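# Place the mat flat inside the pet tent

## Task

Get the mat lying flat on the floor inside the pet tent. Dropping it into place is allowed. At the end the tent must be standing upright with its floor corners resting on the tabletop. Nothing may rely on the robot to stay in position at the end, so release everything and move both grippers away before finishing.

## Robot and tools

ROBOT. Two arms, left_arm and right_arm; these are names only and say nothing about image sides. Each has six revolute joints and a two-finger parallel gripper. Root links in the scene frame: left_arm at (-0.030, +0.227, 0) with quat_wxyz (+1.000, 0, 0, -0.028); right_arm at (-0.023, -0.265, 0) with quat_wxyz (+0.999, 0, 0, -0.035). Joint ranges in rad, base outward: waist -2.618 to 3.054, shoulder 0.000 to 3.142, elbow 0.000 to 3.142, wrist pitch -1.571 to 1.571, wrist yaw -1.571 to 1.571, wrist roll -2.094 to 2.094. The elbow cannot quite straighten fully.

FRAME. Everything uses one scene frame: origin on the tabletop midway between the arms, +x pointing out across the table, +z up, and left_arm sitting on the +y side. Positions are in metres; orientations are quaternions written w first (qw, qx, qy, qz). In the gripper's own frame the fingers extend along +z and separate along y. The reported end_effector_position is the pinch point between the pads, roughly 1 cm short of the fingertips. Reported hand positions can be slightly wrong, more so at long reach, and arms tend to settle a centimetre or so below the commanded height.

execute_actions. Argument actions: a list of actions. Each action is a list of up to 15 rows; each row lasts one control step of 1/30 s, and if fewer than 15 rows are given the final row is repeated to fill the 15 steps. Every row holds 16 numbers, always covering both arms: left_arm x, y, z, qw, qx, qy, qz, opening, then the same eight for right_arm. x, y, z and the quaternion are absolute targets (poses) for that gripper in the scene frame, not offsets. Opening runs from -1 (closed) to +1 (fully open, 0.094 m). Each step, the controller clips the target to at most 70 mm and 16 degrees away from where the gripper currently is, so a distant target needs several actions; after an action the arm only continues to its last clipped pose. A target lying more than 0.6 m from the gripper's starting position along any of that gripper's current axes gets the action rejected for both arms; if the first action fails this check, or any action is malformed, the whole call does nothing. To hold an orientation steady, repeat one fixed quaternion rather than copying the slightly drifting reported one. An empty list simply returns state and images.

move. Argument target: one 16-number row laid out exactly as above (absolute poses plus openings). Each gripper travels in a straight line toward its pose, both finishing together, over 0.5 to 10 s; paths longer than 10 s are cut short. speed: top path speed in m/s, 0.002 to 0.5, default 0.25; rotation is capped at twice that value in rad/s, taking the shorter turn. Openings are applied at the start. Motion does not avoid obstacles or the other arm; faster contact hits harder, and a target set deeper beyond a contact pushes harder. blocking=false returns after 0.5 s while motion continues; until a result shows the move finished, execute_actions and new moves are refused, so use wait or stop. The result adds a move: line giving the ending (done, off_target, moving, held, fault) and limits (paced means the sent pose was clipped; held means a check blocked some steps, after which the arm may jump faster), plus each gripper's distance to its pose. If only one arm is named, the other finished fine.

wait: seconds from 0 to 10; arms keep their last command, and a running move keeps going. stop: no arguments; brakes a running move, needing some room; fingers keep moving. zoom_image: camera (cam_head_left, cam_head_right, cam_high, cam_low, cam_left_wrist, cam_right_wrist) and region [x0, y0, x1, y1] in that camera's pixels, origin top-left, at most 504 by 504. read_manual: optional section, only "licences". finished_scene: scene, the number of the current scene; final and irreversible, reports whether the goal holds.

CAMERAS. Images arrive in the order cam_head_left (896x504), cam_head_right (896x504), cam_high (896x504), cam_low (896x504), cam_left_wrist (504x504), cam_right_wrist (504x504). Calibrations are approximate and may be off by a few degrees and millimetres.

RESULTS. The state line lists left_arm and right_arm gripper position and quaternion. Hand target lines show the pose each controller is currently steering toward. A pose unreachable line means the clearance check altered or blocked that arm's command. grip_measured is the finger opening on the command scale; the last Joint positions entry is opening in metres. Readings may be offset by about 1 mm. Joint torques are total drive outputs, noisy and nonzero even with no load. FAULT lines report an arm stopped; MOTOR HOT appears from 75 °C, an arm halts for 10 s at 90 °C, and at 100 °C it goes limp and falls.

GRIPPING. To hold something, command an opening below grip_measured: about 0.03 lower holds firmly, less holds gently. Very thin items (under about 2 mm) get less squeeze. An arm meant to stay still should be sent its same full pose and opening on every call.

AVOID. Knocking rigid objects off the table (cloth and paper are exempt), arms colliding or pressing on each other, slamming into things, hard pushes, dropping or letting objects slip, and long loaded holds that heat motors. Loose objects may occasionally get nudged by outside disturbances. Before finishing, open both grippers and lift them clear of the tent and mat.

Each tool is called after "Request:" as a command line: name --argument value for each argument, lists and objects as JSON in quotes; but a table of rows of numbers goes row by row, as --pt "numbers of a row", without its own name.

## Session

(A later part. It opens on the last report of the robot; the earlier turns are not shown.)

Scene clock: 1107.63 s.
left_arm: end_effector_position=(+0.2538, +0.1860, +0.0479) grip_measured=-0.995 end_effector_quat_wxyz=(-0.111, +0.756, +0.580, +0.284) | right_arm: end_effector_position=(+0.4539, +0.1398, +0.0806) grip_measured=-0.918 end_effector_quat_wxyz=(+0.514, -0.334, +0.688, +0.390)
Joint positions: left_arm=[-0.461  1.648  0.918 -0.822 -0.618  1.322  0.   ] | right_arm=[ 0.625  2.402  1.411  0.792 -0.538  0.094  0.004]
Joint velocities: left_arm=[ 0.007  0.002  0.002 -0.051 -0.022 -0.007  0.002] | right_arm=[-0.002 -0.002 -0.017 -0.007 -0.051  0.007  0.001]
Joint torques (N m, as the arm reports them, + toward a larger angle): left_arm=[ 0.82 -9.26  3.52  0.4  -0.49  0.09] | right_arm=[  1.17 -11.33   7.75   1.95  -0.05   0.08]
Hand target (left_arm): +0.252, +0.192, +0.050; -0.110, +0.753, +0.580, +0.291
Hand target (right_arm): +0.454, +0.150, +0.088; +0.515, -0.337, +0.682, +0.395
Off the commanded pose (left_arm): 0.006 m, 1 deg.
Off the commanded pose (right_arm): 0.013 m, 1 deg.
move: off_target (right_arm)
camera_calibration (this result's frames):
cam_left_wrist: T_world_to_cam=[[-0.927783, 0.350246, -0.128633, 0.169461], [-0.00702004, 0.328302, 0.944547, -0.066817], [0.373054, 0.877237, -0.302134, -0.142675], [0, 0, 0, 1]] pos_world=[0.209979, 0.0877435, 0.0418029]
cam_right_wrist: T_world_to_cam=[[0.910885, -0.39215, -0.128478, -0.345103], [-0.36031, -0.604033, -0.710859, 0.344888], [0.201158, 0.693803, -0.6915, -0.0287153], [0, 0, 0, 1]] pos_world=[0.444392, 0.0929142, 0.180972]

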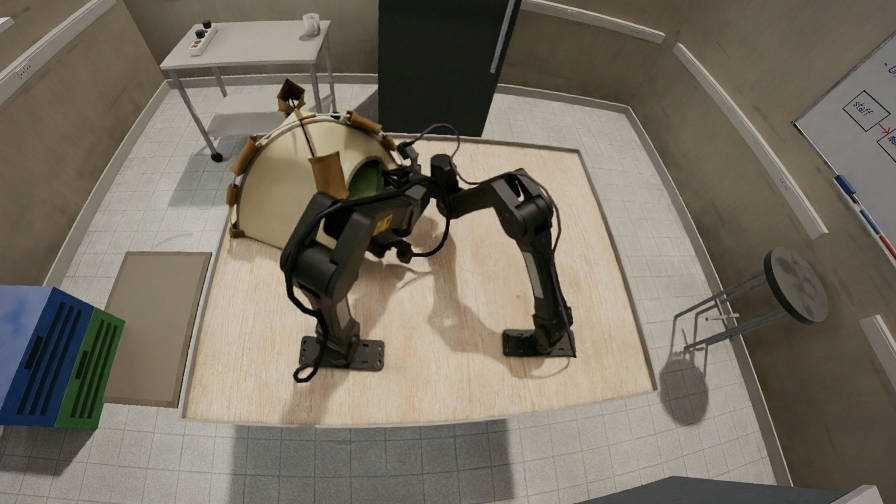

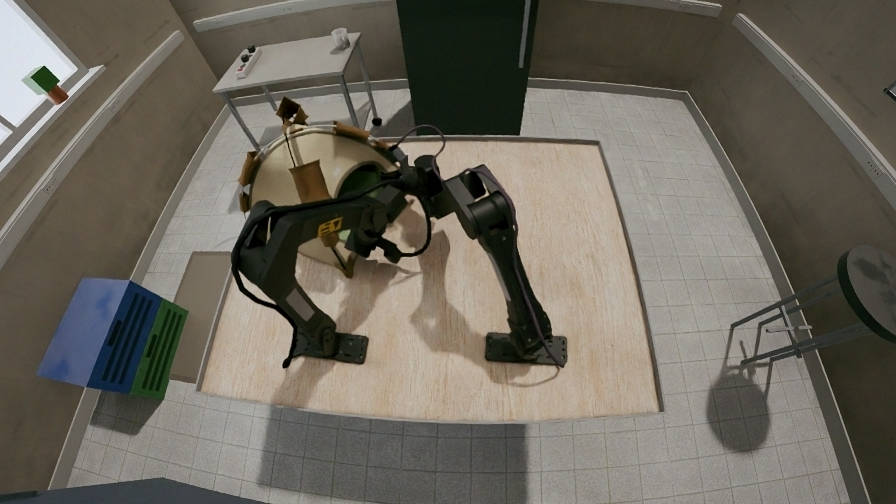

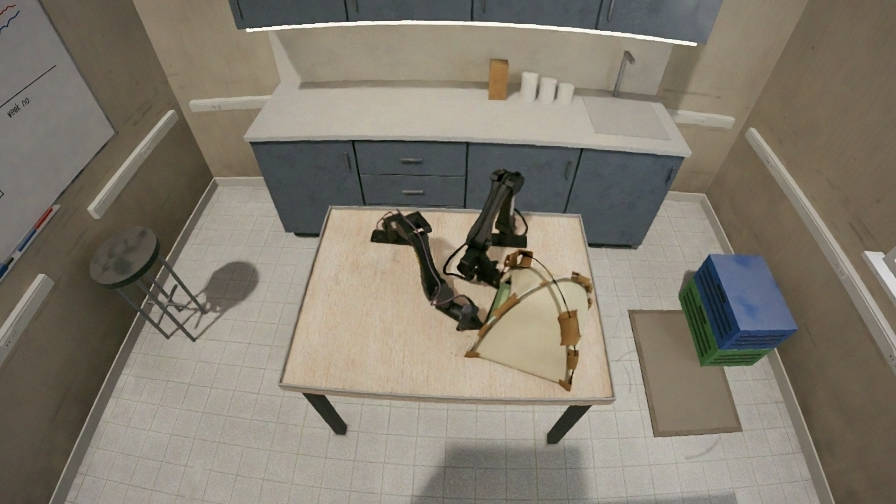

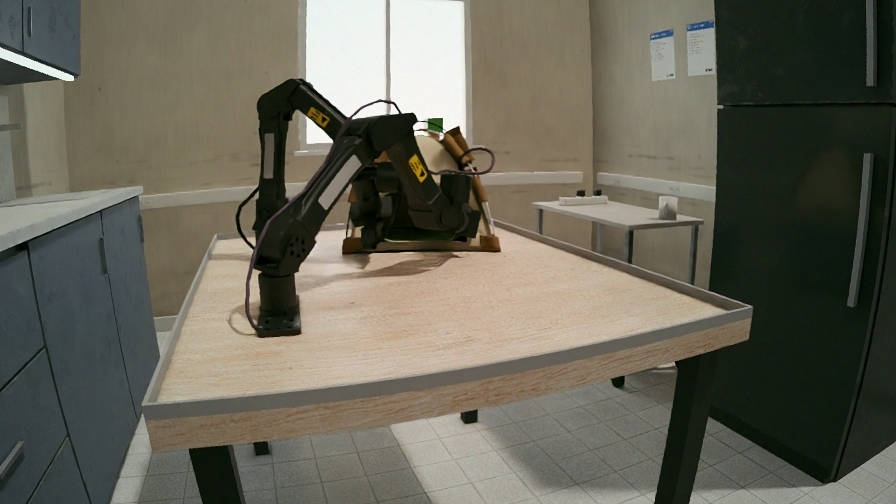

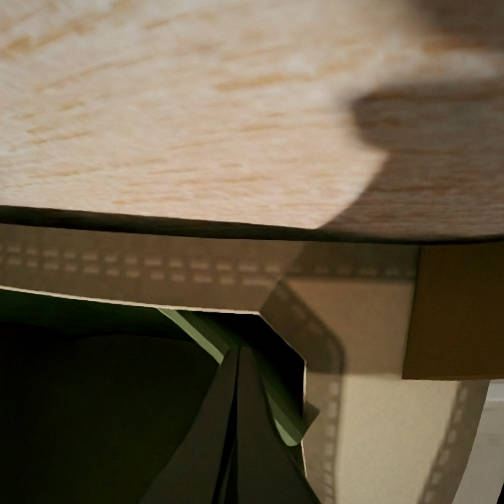

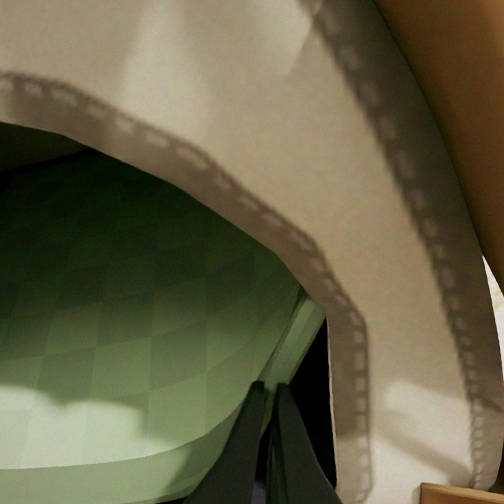

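Request:
move --target '[0.215, 0.115, 0.23, 0.1854, 0.3594, 0.8878, 0.2199, -1.0, 0.454, 0.140, 0.084, 0.5146, -0.3368, 0.6819, 0.3944, -0.92]' --speed 0.4

Request:
move --target '[0.37, 0.31, 0.42, 0.4162, -0.1574, 0.8925, 0.0734, 0.2, 0.454, 0.140, 0.084, 0.5146, -0.3368, 0.6819, 0.3944, -0.92]' --speed 0.4

Scene clock: 1193.93 s.
left_arm: end_effector_position=(+0.2179, +0.1128, +0.2188) grip_measured=-0.995 end_effector_quat_wxyz=(+0.175, +0.364, +0.889, +0.215) | right_arm: end_effector_position=(+0.4535, +0.1400, +0.0807) grip_measured=-0.918 end_effector_quat_wxyz=(+0.513, -0.335, +0.687, +0.390)
Joint positions: left_arm=[-0.72   1.389  1.391 -1.392 -0.534  0.051  0.   ] | right_arm=[ 0.625  2.402  1.412  0.792 -0.54   0.094  0.004]
Joint velocities: left_arm=[ 0.002 -0.007 -0.002 -0.007 -0.037 -0.066 -0.   ] | right_arm=[-0.002  0.007  0.007  0.051 -0.051 -0.066  0.   ]
Joint torques (N m, as the arm reports them, + toward a larger angle): left_arm=[-0.77 -5.95  8.75  0.43 -0.48 -0.13] | right_arm=[ -0.32 -11.6    5.6    2.2   -0.21   0.03]
Hand target (left_arm): +0.218, +0.113, +0.229; +0.187, +0.358, +0.889, +0.218
Hand target (right_arm): +0.454, +0.140, +0.084; +0.515, -0.337, +0.682, +0.395
Off the commanded pose (left_arm): 0.012 m, 1 deg.
Off the commanded pose (right_arm): 0.003 m, 1 deg.
move: off_target (left_arm)
camera_calibration (this result's frames):
cam_left_wrist: T_world_to_cam=[[-0.610706, -0.599438, -0.517409, 0.306933], [-0.791625, 0.446334, 0.417272, 0.0685421], [-0.0191919, 0.664424, -0.747109, 0.1934], [0, 0, 0, 1]] pos_world=[0.245417, 0.0248951, 0.2747]
cam_right_wrist: T_world_to_cam=[[0.911831, -0.389732, -0.129122, -0.345374], [-0.359155, -0.6048, -0.710792, 0.344504], [0.198925, 0.694497, -0.69145, -0.0278749], [0, 0, 0, 1]] pos_world=[0.444198, 0.0931116, 0.181001]

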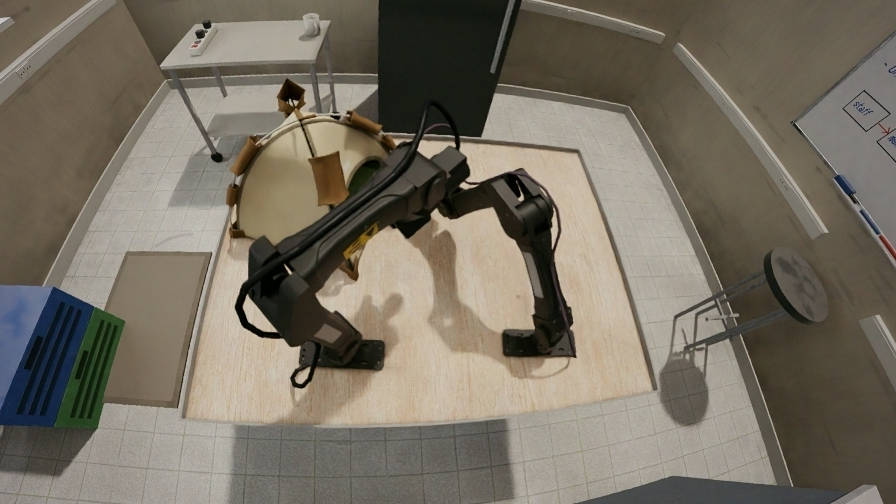

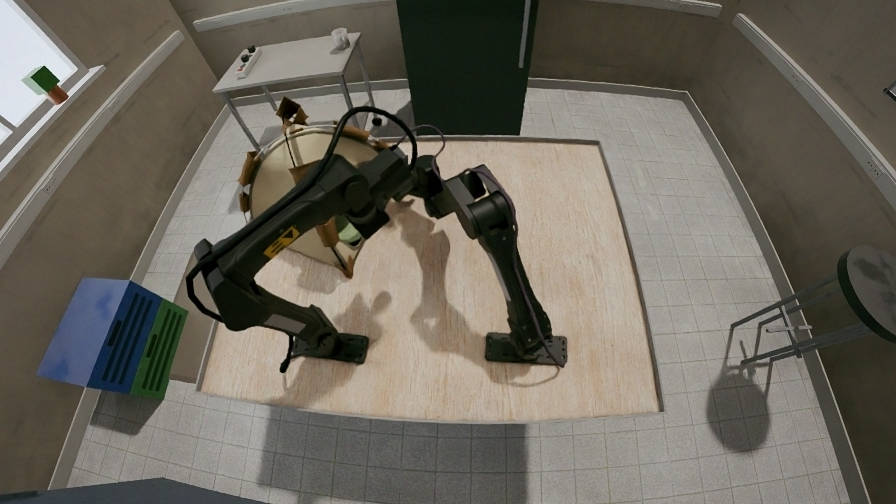

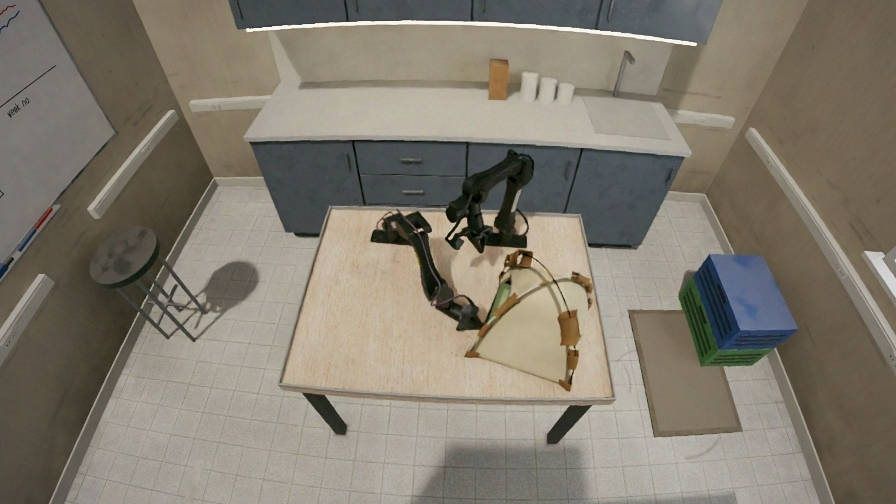

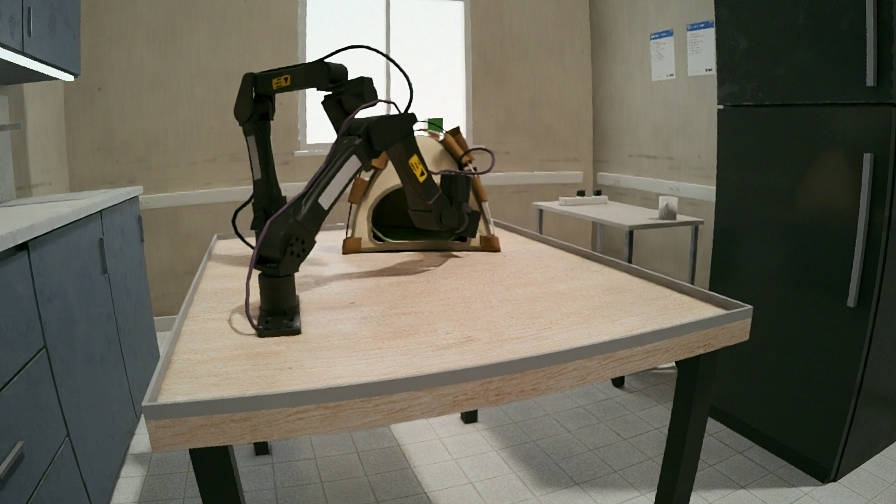

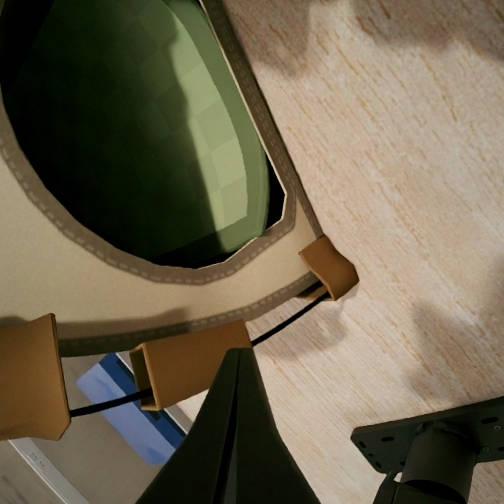

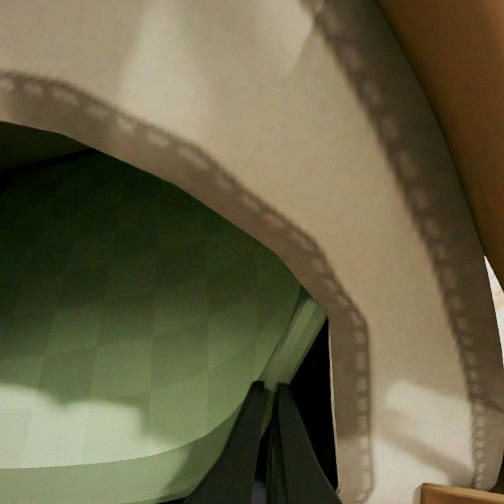

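Scene clock: 1196.27 s.
left_arm: end_effector_position=(+0.3670, +0.3111, +0.4252) grip_measured=+0.199 end_effector_quat_wxyz=(+0.421, -0.157, +0.890, +0.080) | right_arm: end_effector_position=(+0.4535, +0.1400, +0.0807) grip_measured=-0.918 end_effector_quat_wxyz=(+0.513, -0.335, +0.687, +0.390)
Joint positions: left_arm=[ 0.182  1.759  2.469 -1.408 -0.181 -0.137  0.056] | right_arm=[ 0.625  2.402  1.412  0.792 -0.54   0.094  0.004]
Joint velocities: left_arm=[-0.002  0.007  0.017 -0.037 -0.007  0.095 -0.   ] | right_arm=[ 0.012 -0.007 -0.007 -0.081 -0.066 -0.022 -0.   ]
Joint torques (N m, as the arm reports them, + toward a larger angle): left_arm=[ 0.76 -5.97  6.91  1.55  0.   -0.1 ] | right_arm=[ -0.34 -11.62   5.59   2.2   -0.22   0.03]
Hand target (left_arm): +0.368, +0.313, +0.420; +0.411, -0.162, +0.894, +0.075
Hand target (right_arm): +0.454, +0.140, +0.084; +0.515, -0.337, +0.682, +0.395
Off the commanded pose (left_arm): 0.006 m, 1 deg.
Off the commanded pose (right_arm): 0.003 m, 1 deg.
move: done
camera_calibration (this result's frames):
cam_left_wrist: T_world_to_cam=[[0.310225, -0.949058, -0.0552173, 0.197873], [-0.929322, -0.290511, -0.227957, 0.566022], [0.200303, 0.122033, -0.972104, 0.40258], [0, 0, 0, 1]] pos_world=[0.383994, 0.303101, 0.531304]
cam_right_wrist: T_world_to_cam=[[0.911831, -0.389732, -0.129122, -0.345374], [-0.359155, -0.6048, -0.710792, 0.344504], [0.198925, 0.694497, -0.69145, -0.0278749], [0, 0, 0, 1]] pos_world=[0.444198, 0.0931116, 0.181001]

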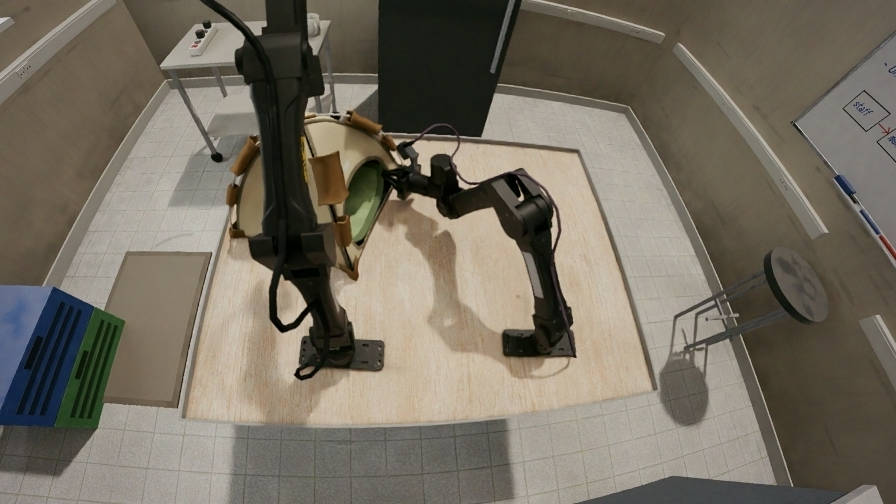

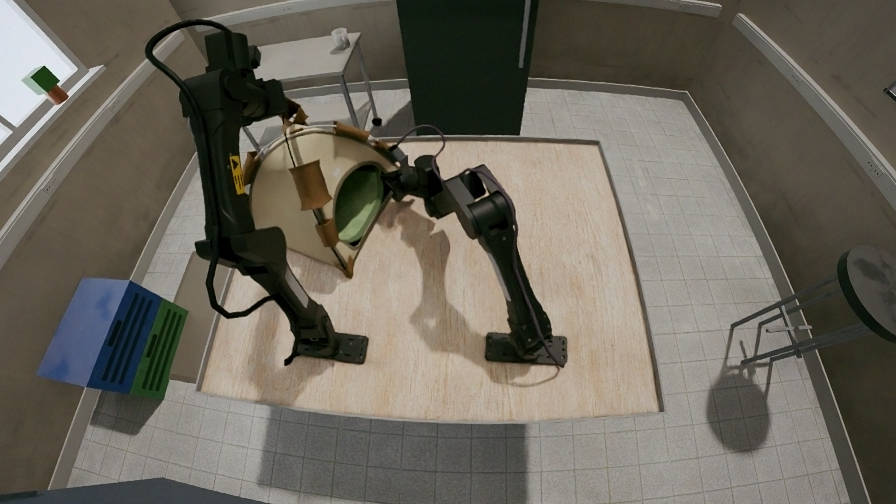

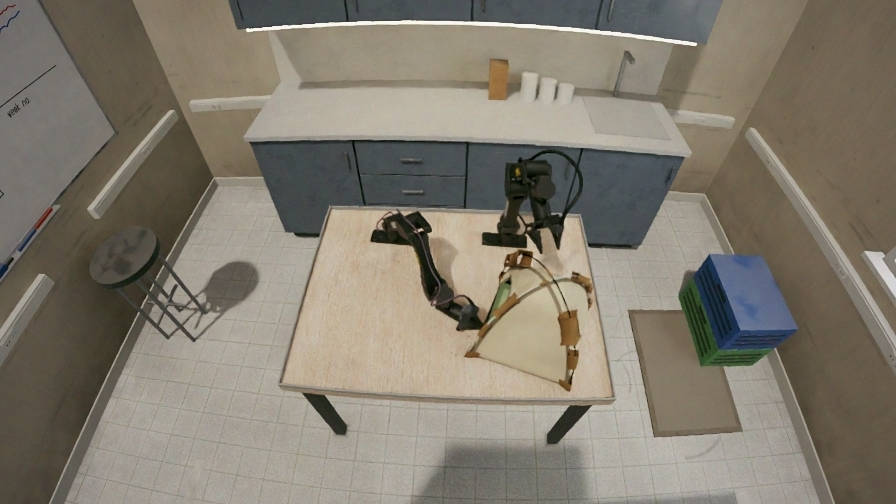

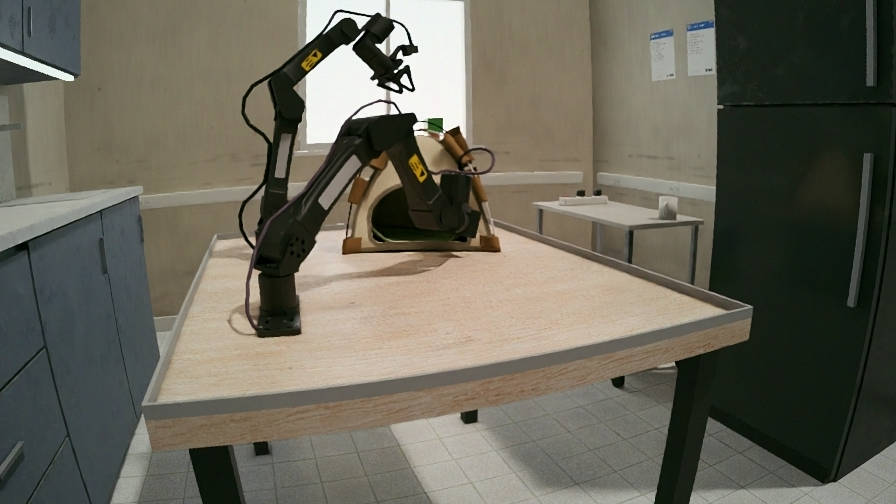

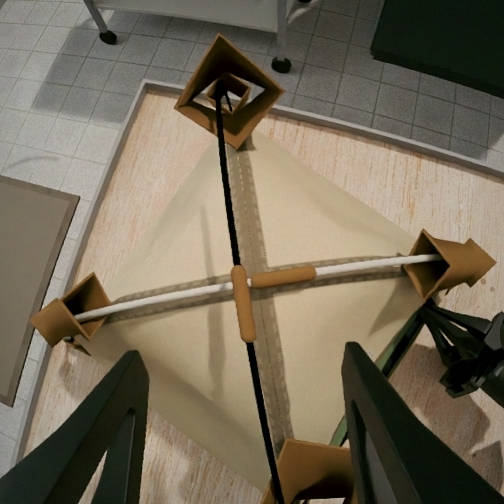

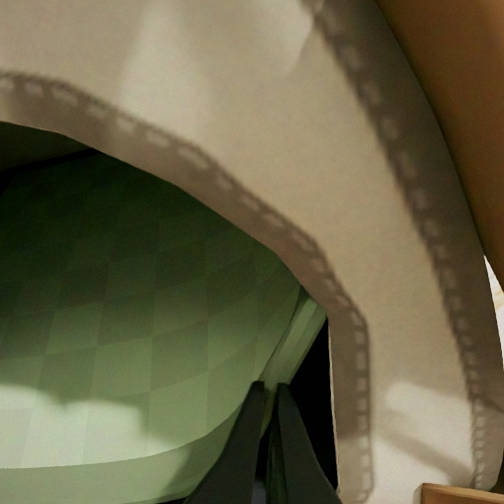

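Request:
execute_actions --actions '[]'

Scene clock: 1206.77 s.
left_arm: end_effector_position=(+0.3668, +0.3109, +0.4242) grip_measured=+0.199 end_effector_quat_wxyz=(+0.419, -0.157, +0.891, +0.079) | right_arm: end_effector_position=(+0.4535, +0.1400, +0.0807) grip_measured=-0.918 end_effector_quat_wxyz=(+0.513, -0.335, +0.687, +0.390)
Joint positions: left_arm=[ 0.182  1.76   2.469 -1.412 -0.181 -0.138  0.056] | right_arm=[ 0.625  2.402  1.412  0.792 -0.54   0.094  0.004]
Joint velocities: left_arm=[-0.002 -0.012  0.017  0.037 -0.022 -0.066 -0.001] | right_arm=[ 0.002 -0.012 -0.032  0.007 -0.11  -0.037 -0.   ]
Joint torques (N m, as the arm reports them, + toward a larger angle): left_arm=[ 0.78 -6.03  7.06  1.55  0.02 -0.08] | right_arm=[ -0.35 -11.63   5.6    2.21  -0.21   0.03]
Hand target (left_arm): +0.368, +0.313, +0.420; +0.411, -0.161, +0.894, +0.075
Hand target (right_arm): +0.454, +0.140, +0.084; +0.515, -0.337, +0.682, +0.395
Off the commanded pose (left_arm): 0.005 m, 1 deg.
Off the commanded pose (right_arm): 0.003 m, 1 deg.
camera_calibration (this result's frames):
cam_left_wrist: T_world_to_cam=[[0.30966, -0.949238, -0.0553013, 0.198031], [-0.930409, -0.290496, -0.223499, 0.564021], [0.196089, 0.120661, -0.973134, 0.404041], [0, 0, 0, 1]] pos_world=[0.38422, 0.303073, 0.530195]
cam_right_wrist: T_world_to_cam=[[0.911831, -0.389732, -0.129122, -0.345374], [-0.359155, -0.6048, -0.710792, 0.344504], [0.198925, 0.694497, -0.69145, -0.0278749], [0, 0, 0, 1]] pos_world=[0.444198, 0.0931116, 0.181001]

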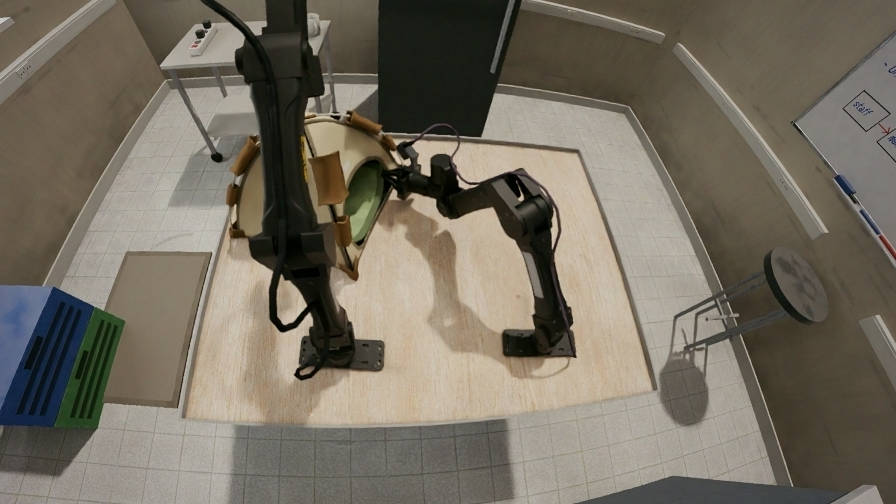

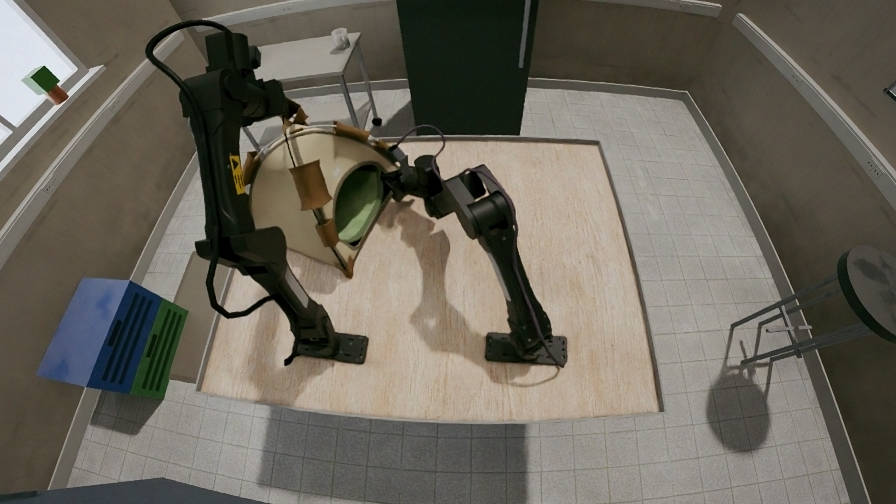

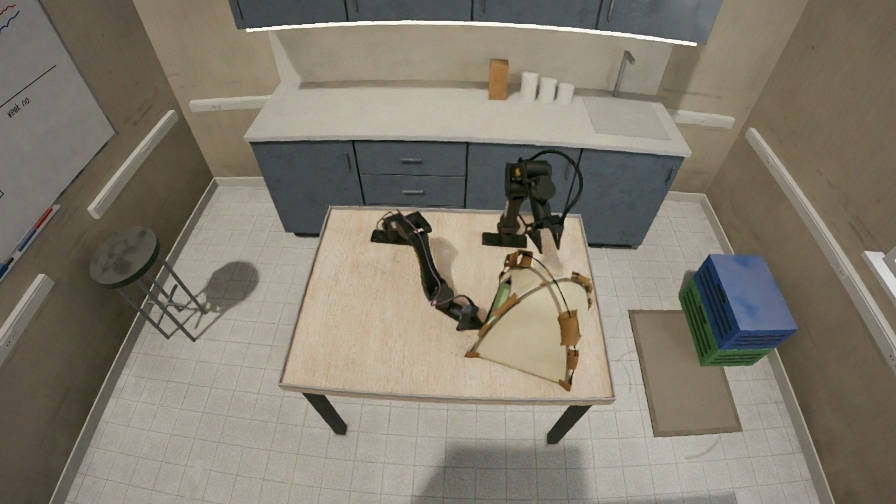

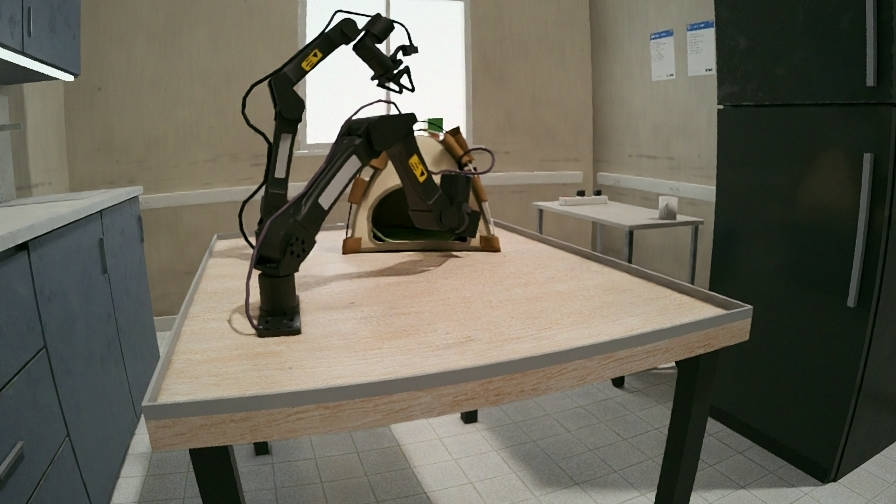

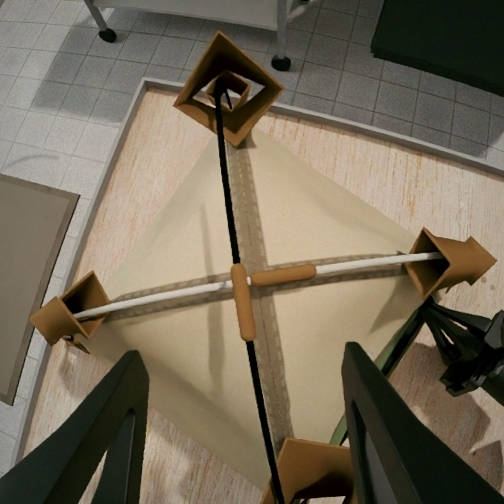

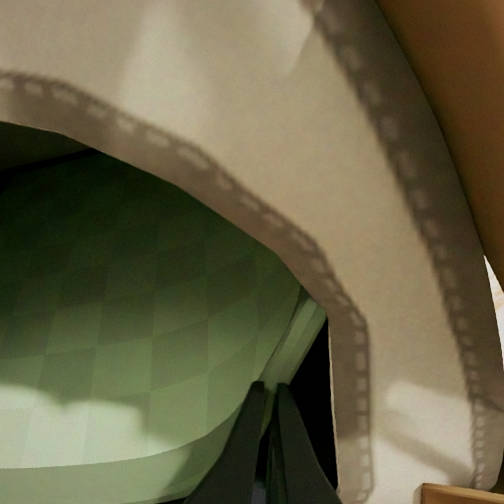

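Request:
move --target '[0.396,0.321,0.345,0.4162,-0.1574,0.8925,0.0734,0.2,0.454,0.140,0.084,0.5146,-0.3368,0.6819,0.3944,-0.92]' --speed 0.12

Scene clock: 1210.87 s.
left_arm: end_effector_position=(+0.4018, +0.3199, +0.3373) grip_measured=+0.199 end_effector_quat_wxyz=(+0.407, -0.158, +0.897, +0.075) | right_arm: end_effector_position=(+0.4535, +0.1400, +0.0807) grip_measured=-0.918 end_effector_quat_wxyz=(+0.513, -0.335, +0.687, +0.390)
Joint positions: left_arm=[ 0.2    1.626  1.878 -0.981 -0.16  -0.133  0.056] | right_arm=[ 0.625  2.402  1.412  0.792 -0.54   0.094  0.004]
Joint velocities: left_arm=[ 0.002  0.007 -0.017 -0.007  0.007 -0.007  0.   ] | right_arm=[-0.007 -0.012 -0.012  0.037  0.022 -0.051  0.001]
Joint torques (N m, as the arm reports them, + toward a larger angle): left_arm=[  0.84 -10.85   4.81   1.81   0.01   0.09] | right_arm=[ -0.35 -11.6    5.58   2.2   -0.21   0.04]
Hand target (left_arm): +0.395, +0.321, +0.344; +0.416, -0.157, +0.893, +0.074
Hand target (right_arm): +0.454, +0.140, +0.084; +0.515, -0.337, +0.682, +0.395
Off the commanded pose (left_arm): 0.010 m, 1 deg.
Off the commanded pose (right_arm): 0.003 m, 1 deg.
move: done
camera_calibration (this result's frames):
cam_left_wrist: T_world_to_cam=[[0.3084, -0.949919, -0.0504304, 0.190004], [-0.935731, -0.293401, -0.195765, 0.573501], [0.171165, 0.107563, -0.979353, 0.327913], [0, 0, 0, 1]] pos_world=[0.421918, 0.313482, 0.442996]
cam_right_wrist: T_world_to_cam=[[0.911831, -0.389732, -0.129122, -0.345374], [-0.359155, -0.6048, -0.710792, 0.344504], [0.198925, 0.694497, -0.69145, -0.0278749], [0, 0, 0, 1]] pos_world=[0.444198, 0.0931116, 0.181001]

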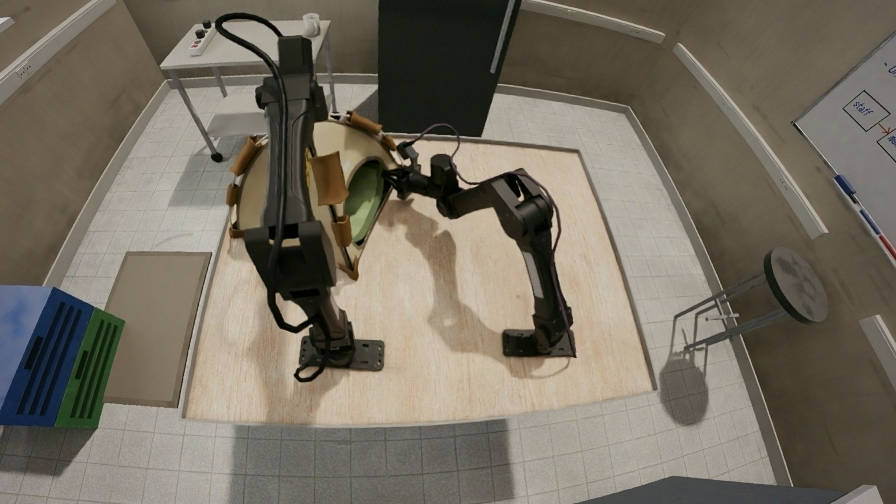

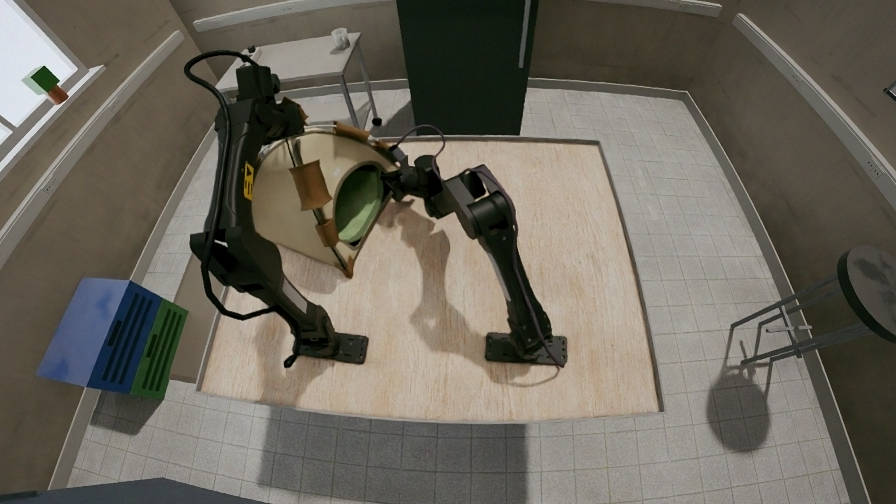

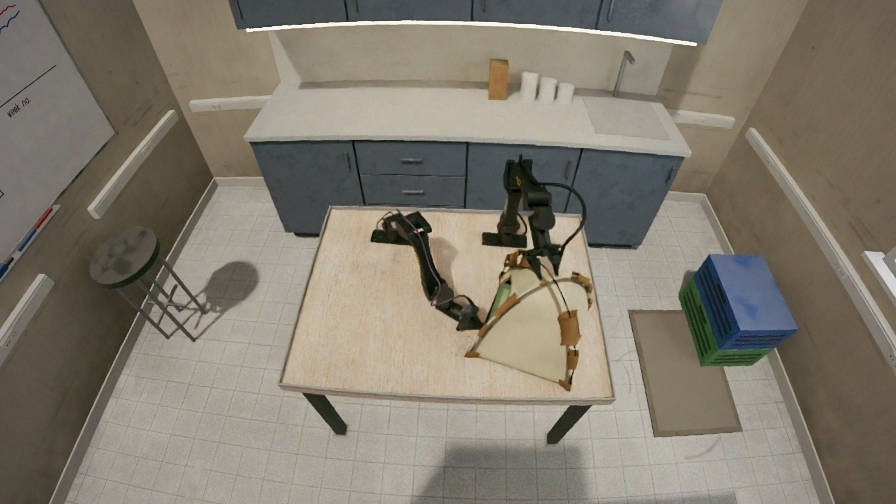

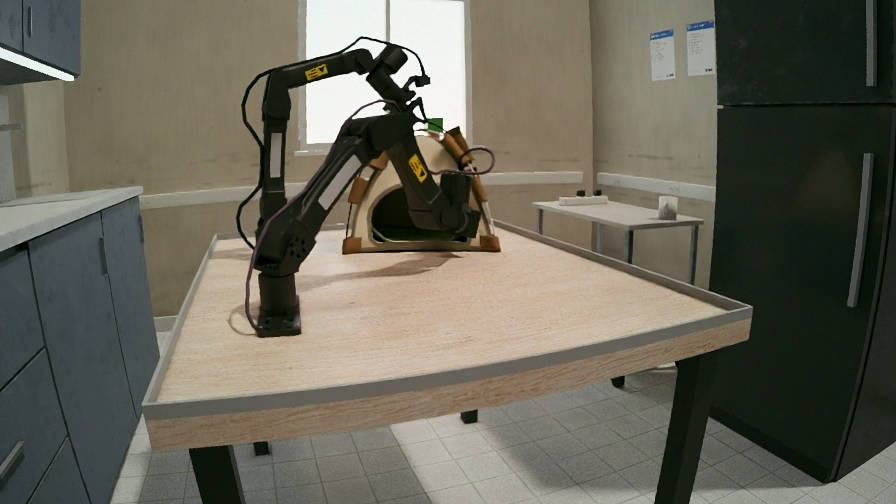

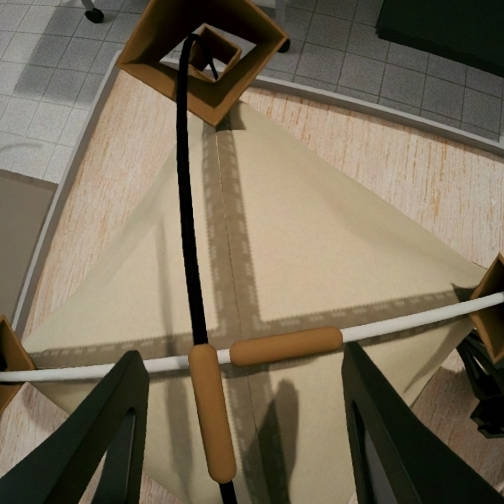

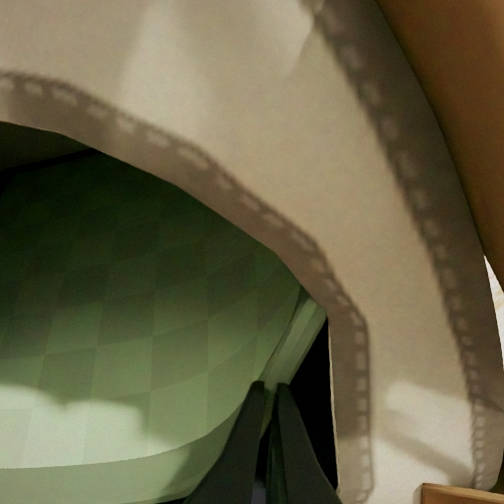

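Request:
zoom_image --camera "cam_low" --region '[380, 70, 500, 160]'

Request:
zoom_image --camera "cam_high" --region '[490, 220, 610, 320]'

Region (380, 70, 500, 160) of cam_low's 896x504 image, scaled by 4.200, with more detail than that image has; it fills the top 378 rows of this view, and the rest is white.

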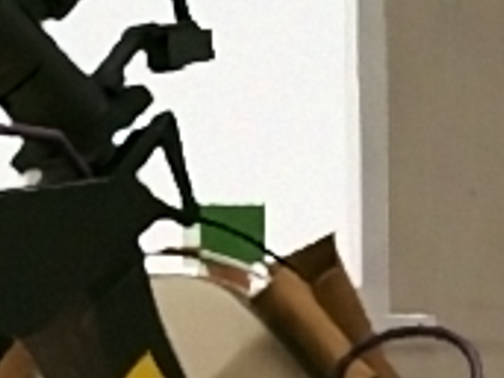

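Region (490, 220, 610, 320) of cam_high's 896x504 image, scaled by 4.200, with more detail than that image has.

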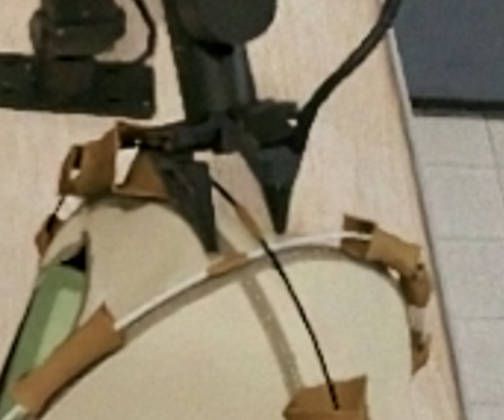

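Request:
execute_actions --actions '[[[0.395,0.325,0.343,0.4162,-0.1574,0.8925,0.0734,0.1,0.454,0.140,0.084,0.5146,-0.3368,0.6819,0.3944,-0.92],[0.395,0.327,0.342,0.4162,-0.1574,0.8925,0.0734,0.1,0.454,0.140,0.084,0.5146,-0.3368,0.6819,0.3944,-0.92],[0.394,0.329,0.341,0.4162,-0.1574,0.8925,0.0734,0.1,0.454,0.140,0.084,0.5146,-0.3368,0.6819,0.3944,-0.92],[0.394,0.331,0.340,0.4162,-0.1574,0.8925,0.0734,0.1,0.454,0.140,0.084,0.5146,-0.3368,0.6819,0.3944,-0.92],[0.393,0.333,0.338,0.4162,-0.1574,0.8925,0.0734,0.1,0.454,0.140,0.084,0.5146,-0.3368,0.6819,0.3944,-0.92]]]'

Scene clock: 1219.77 s.
left_arm: end_effector_position=(+0.3976, +0.3336, +0.3337) grip_measured=+0.101 end_effector_quat_wxyz=(+0.408, -0.162, +0.895, +0.077) | right_arm: end_effector_position=(+0.4535, +0.1400, +0.0807) grip_measured=-0.918 end_effector_quat_wxyz=(+0.513, -0.335, +0.687, +0.390)
Joint positions: left_arm=[ 0.244  1.607  1.838 -0.952 -0.133 -0.109  0.052] | right_arm=[ 0.625  2.402  1.412  0.792 -0.54   0.094  0.004]
Joint velocities: left_arm=[-0.022 -0.012  0.012  0.022  0.037 -0.007  0.   ] | right_arm=[ 0.012 -0.012  0.002  0.007 -0.022  0.007  0.001]
Joint torques (N m, as the arm reports them, + toward a larger angle): left_arm=[  0.48 -10.22   4.89   1.86   0.04   0.11] | right_arm=[ -0.33 -11.62   5.56   2.2   -0.21   0.03]
Hand target (left_arm): +0.393, +0.333, +0.338; +0.416, -0.158, +0.893, +0.073
Hand target (right_arm): +0.454, +0.140, +0.084; +0.515, -0.337, +0.682, +0.395
Off the commanded pose (left_arm): 0.006 m, 1 deg.
Off the commanded pose (right_arm): 0.003 m, 1 deg.
camera_calibration (this result's frames):
cam_left_wrist: T_world_to_cam=[[0.315134, -0.947774, -0.0491388, 0.200322], [-0.932865, -0.299825, -0.199671, 0.575248], [0.17451, 0.108763, -0.97863, 0.321627], [0, 0, 0, 1]] pos_world=[0.417373, 0.327352, 0.439458]
cam_right_wrist: T_world_to_cam=[[0.911831, -0.389732, -0.129122, -0.345374], [-0.359155, -0.6048, -0.710792, 0.344504], [0.198925, 0.694497, -0.69145, -0.0278749], [0, 0, 0, 1]] pos_world=[0.444198, 0.0931116, 0.181001]

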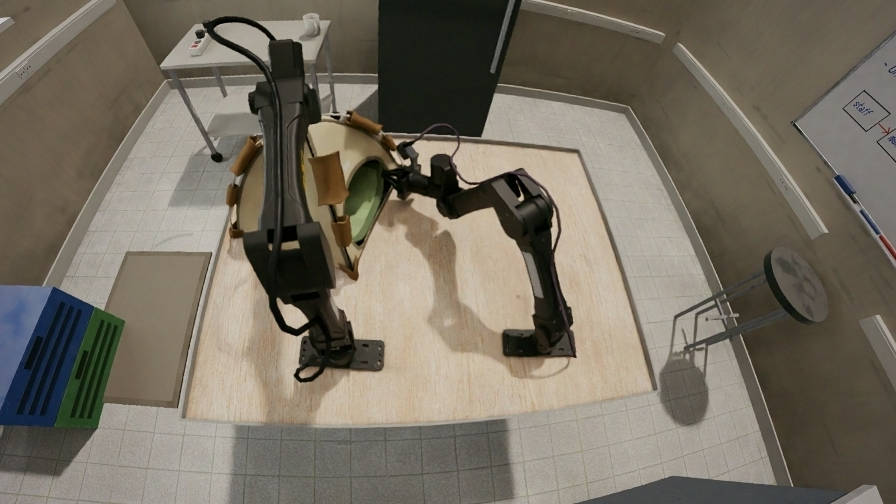

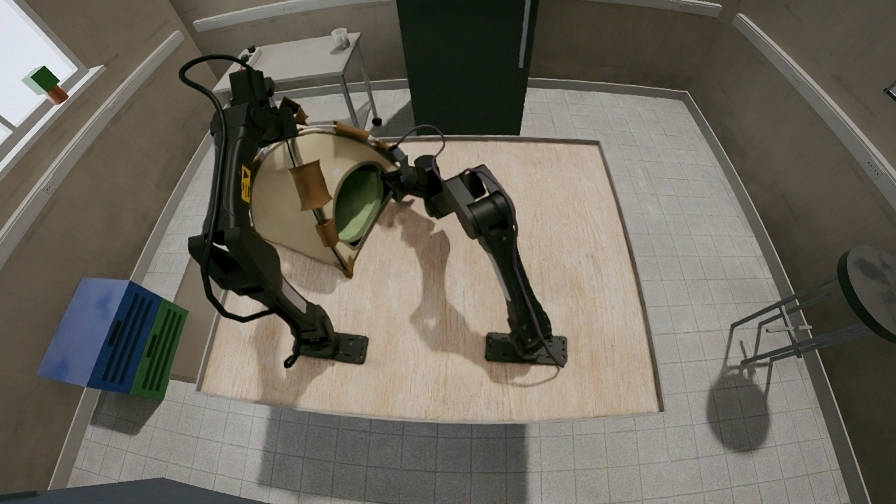

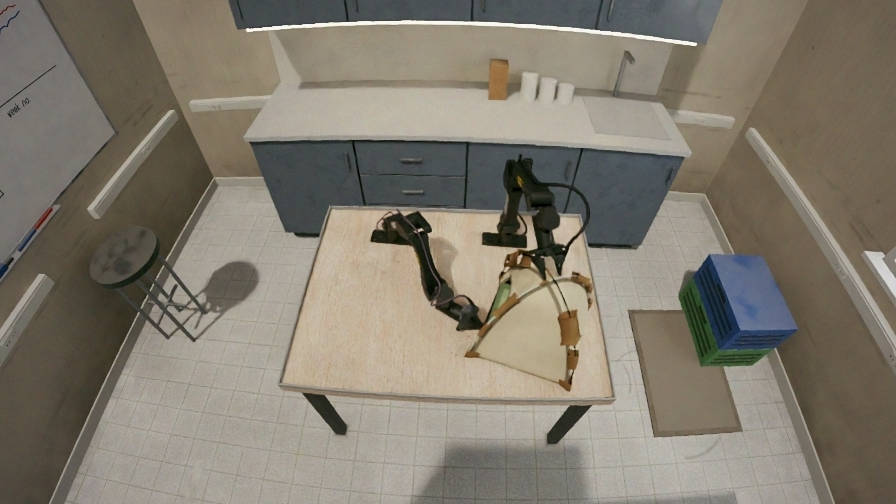

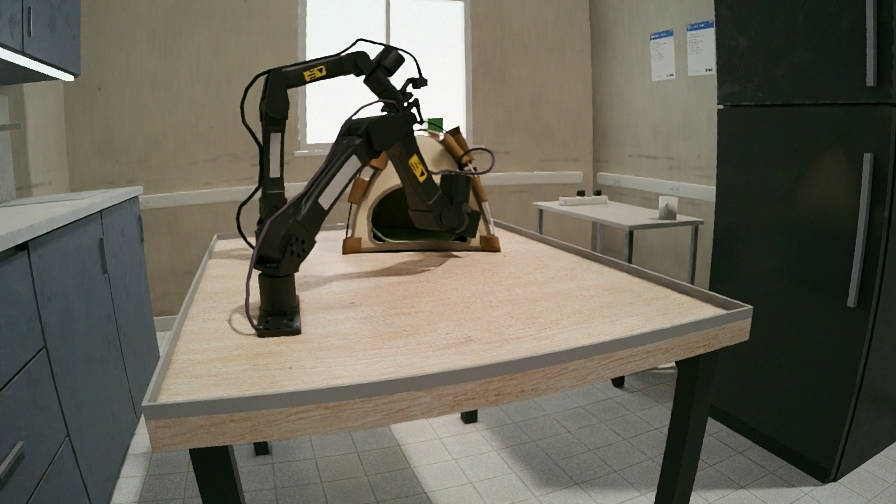

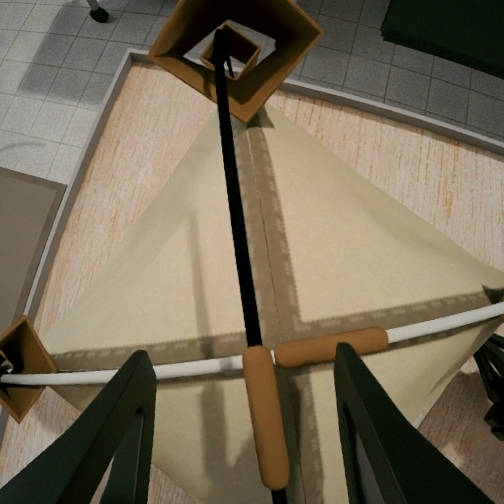

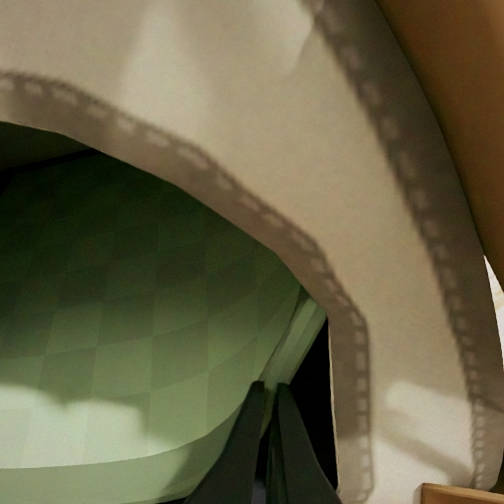

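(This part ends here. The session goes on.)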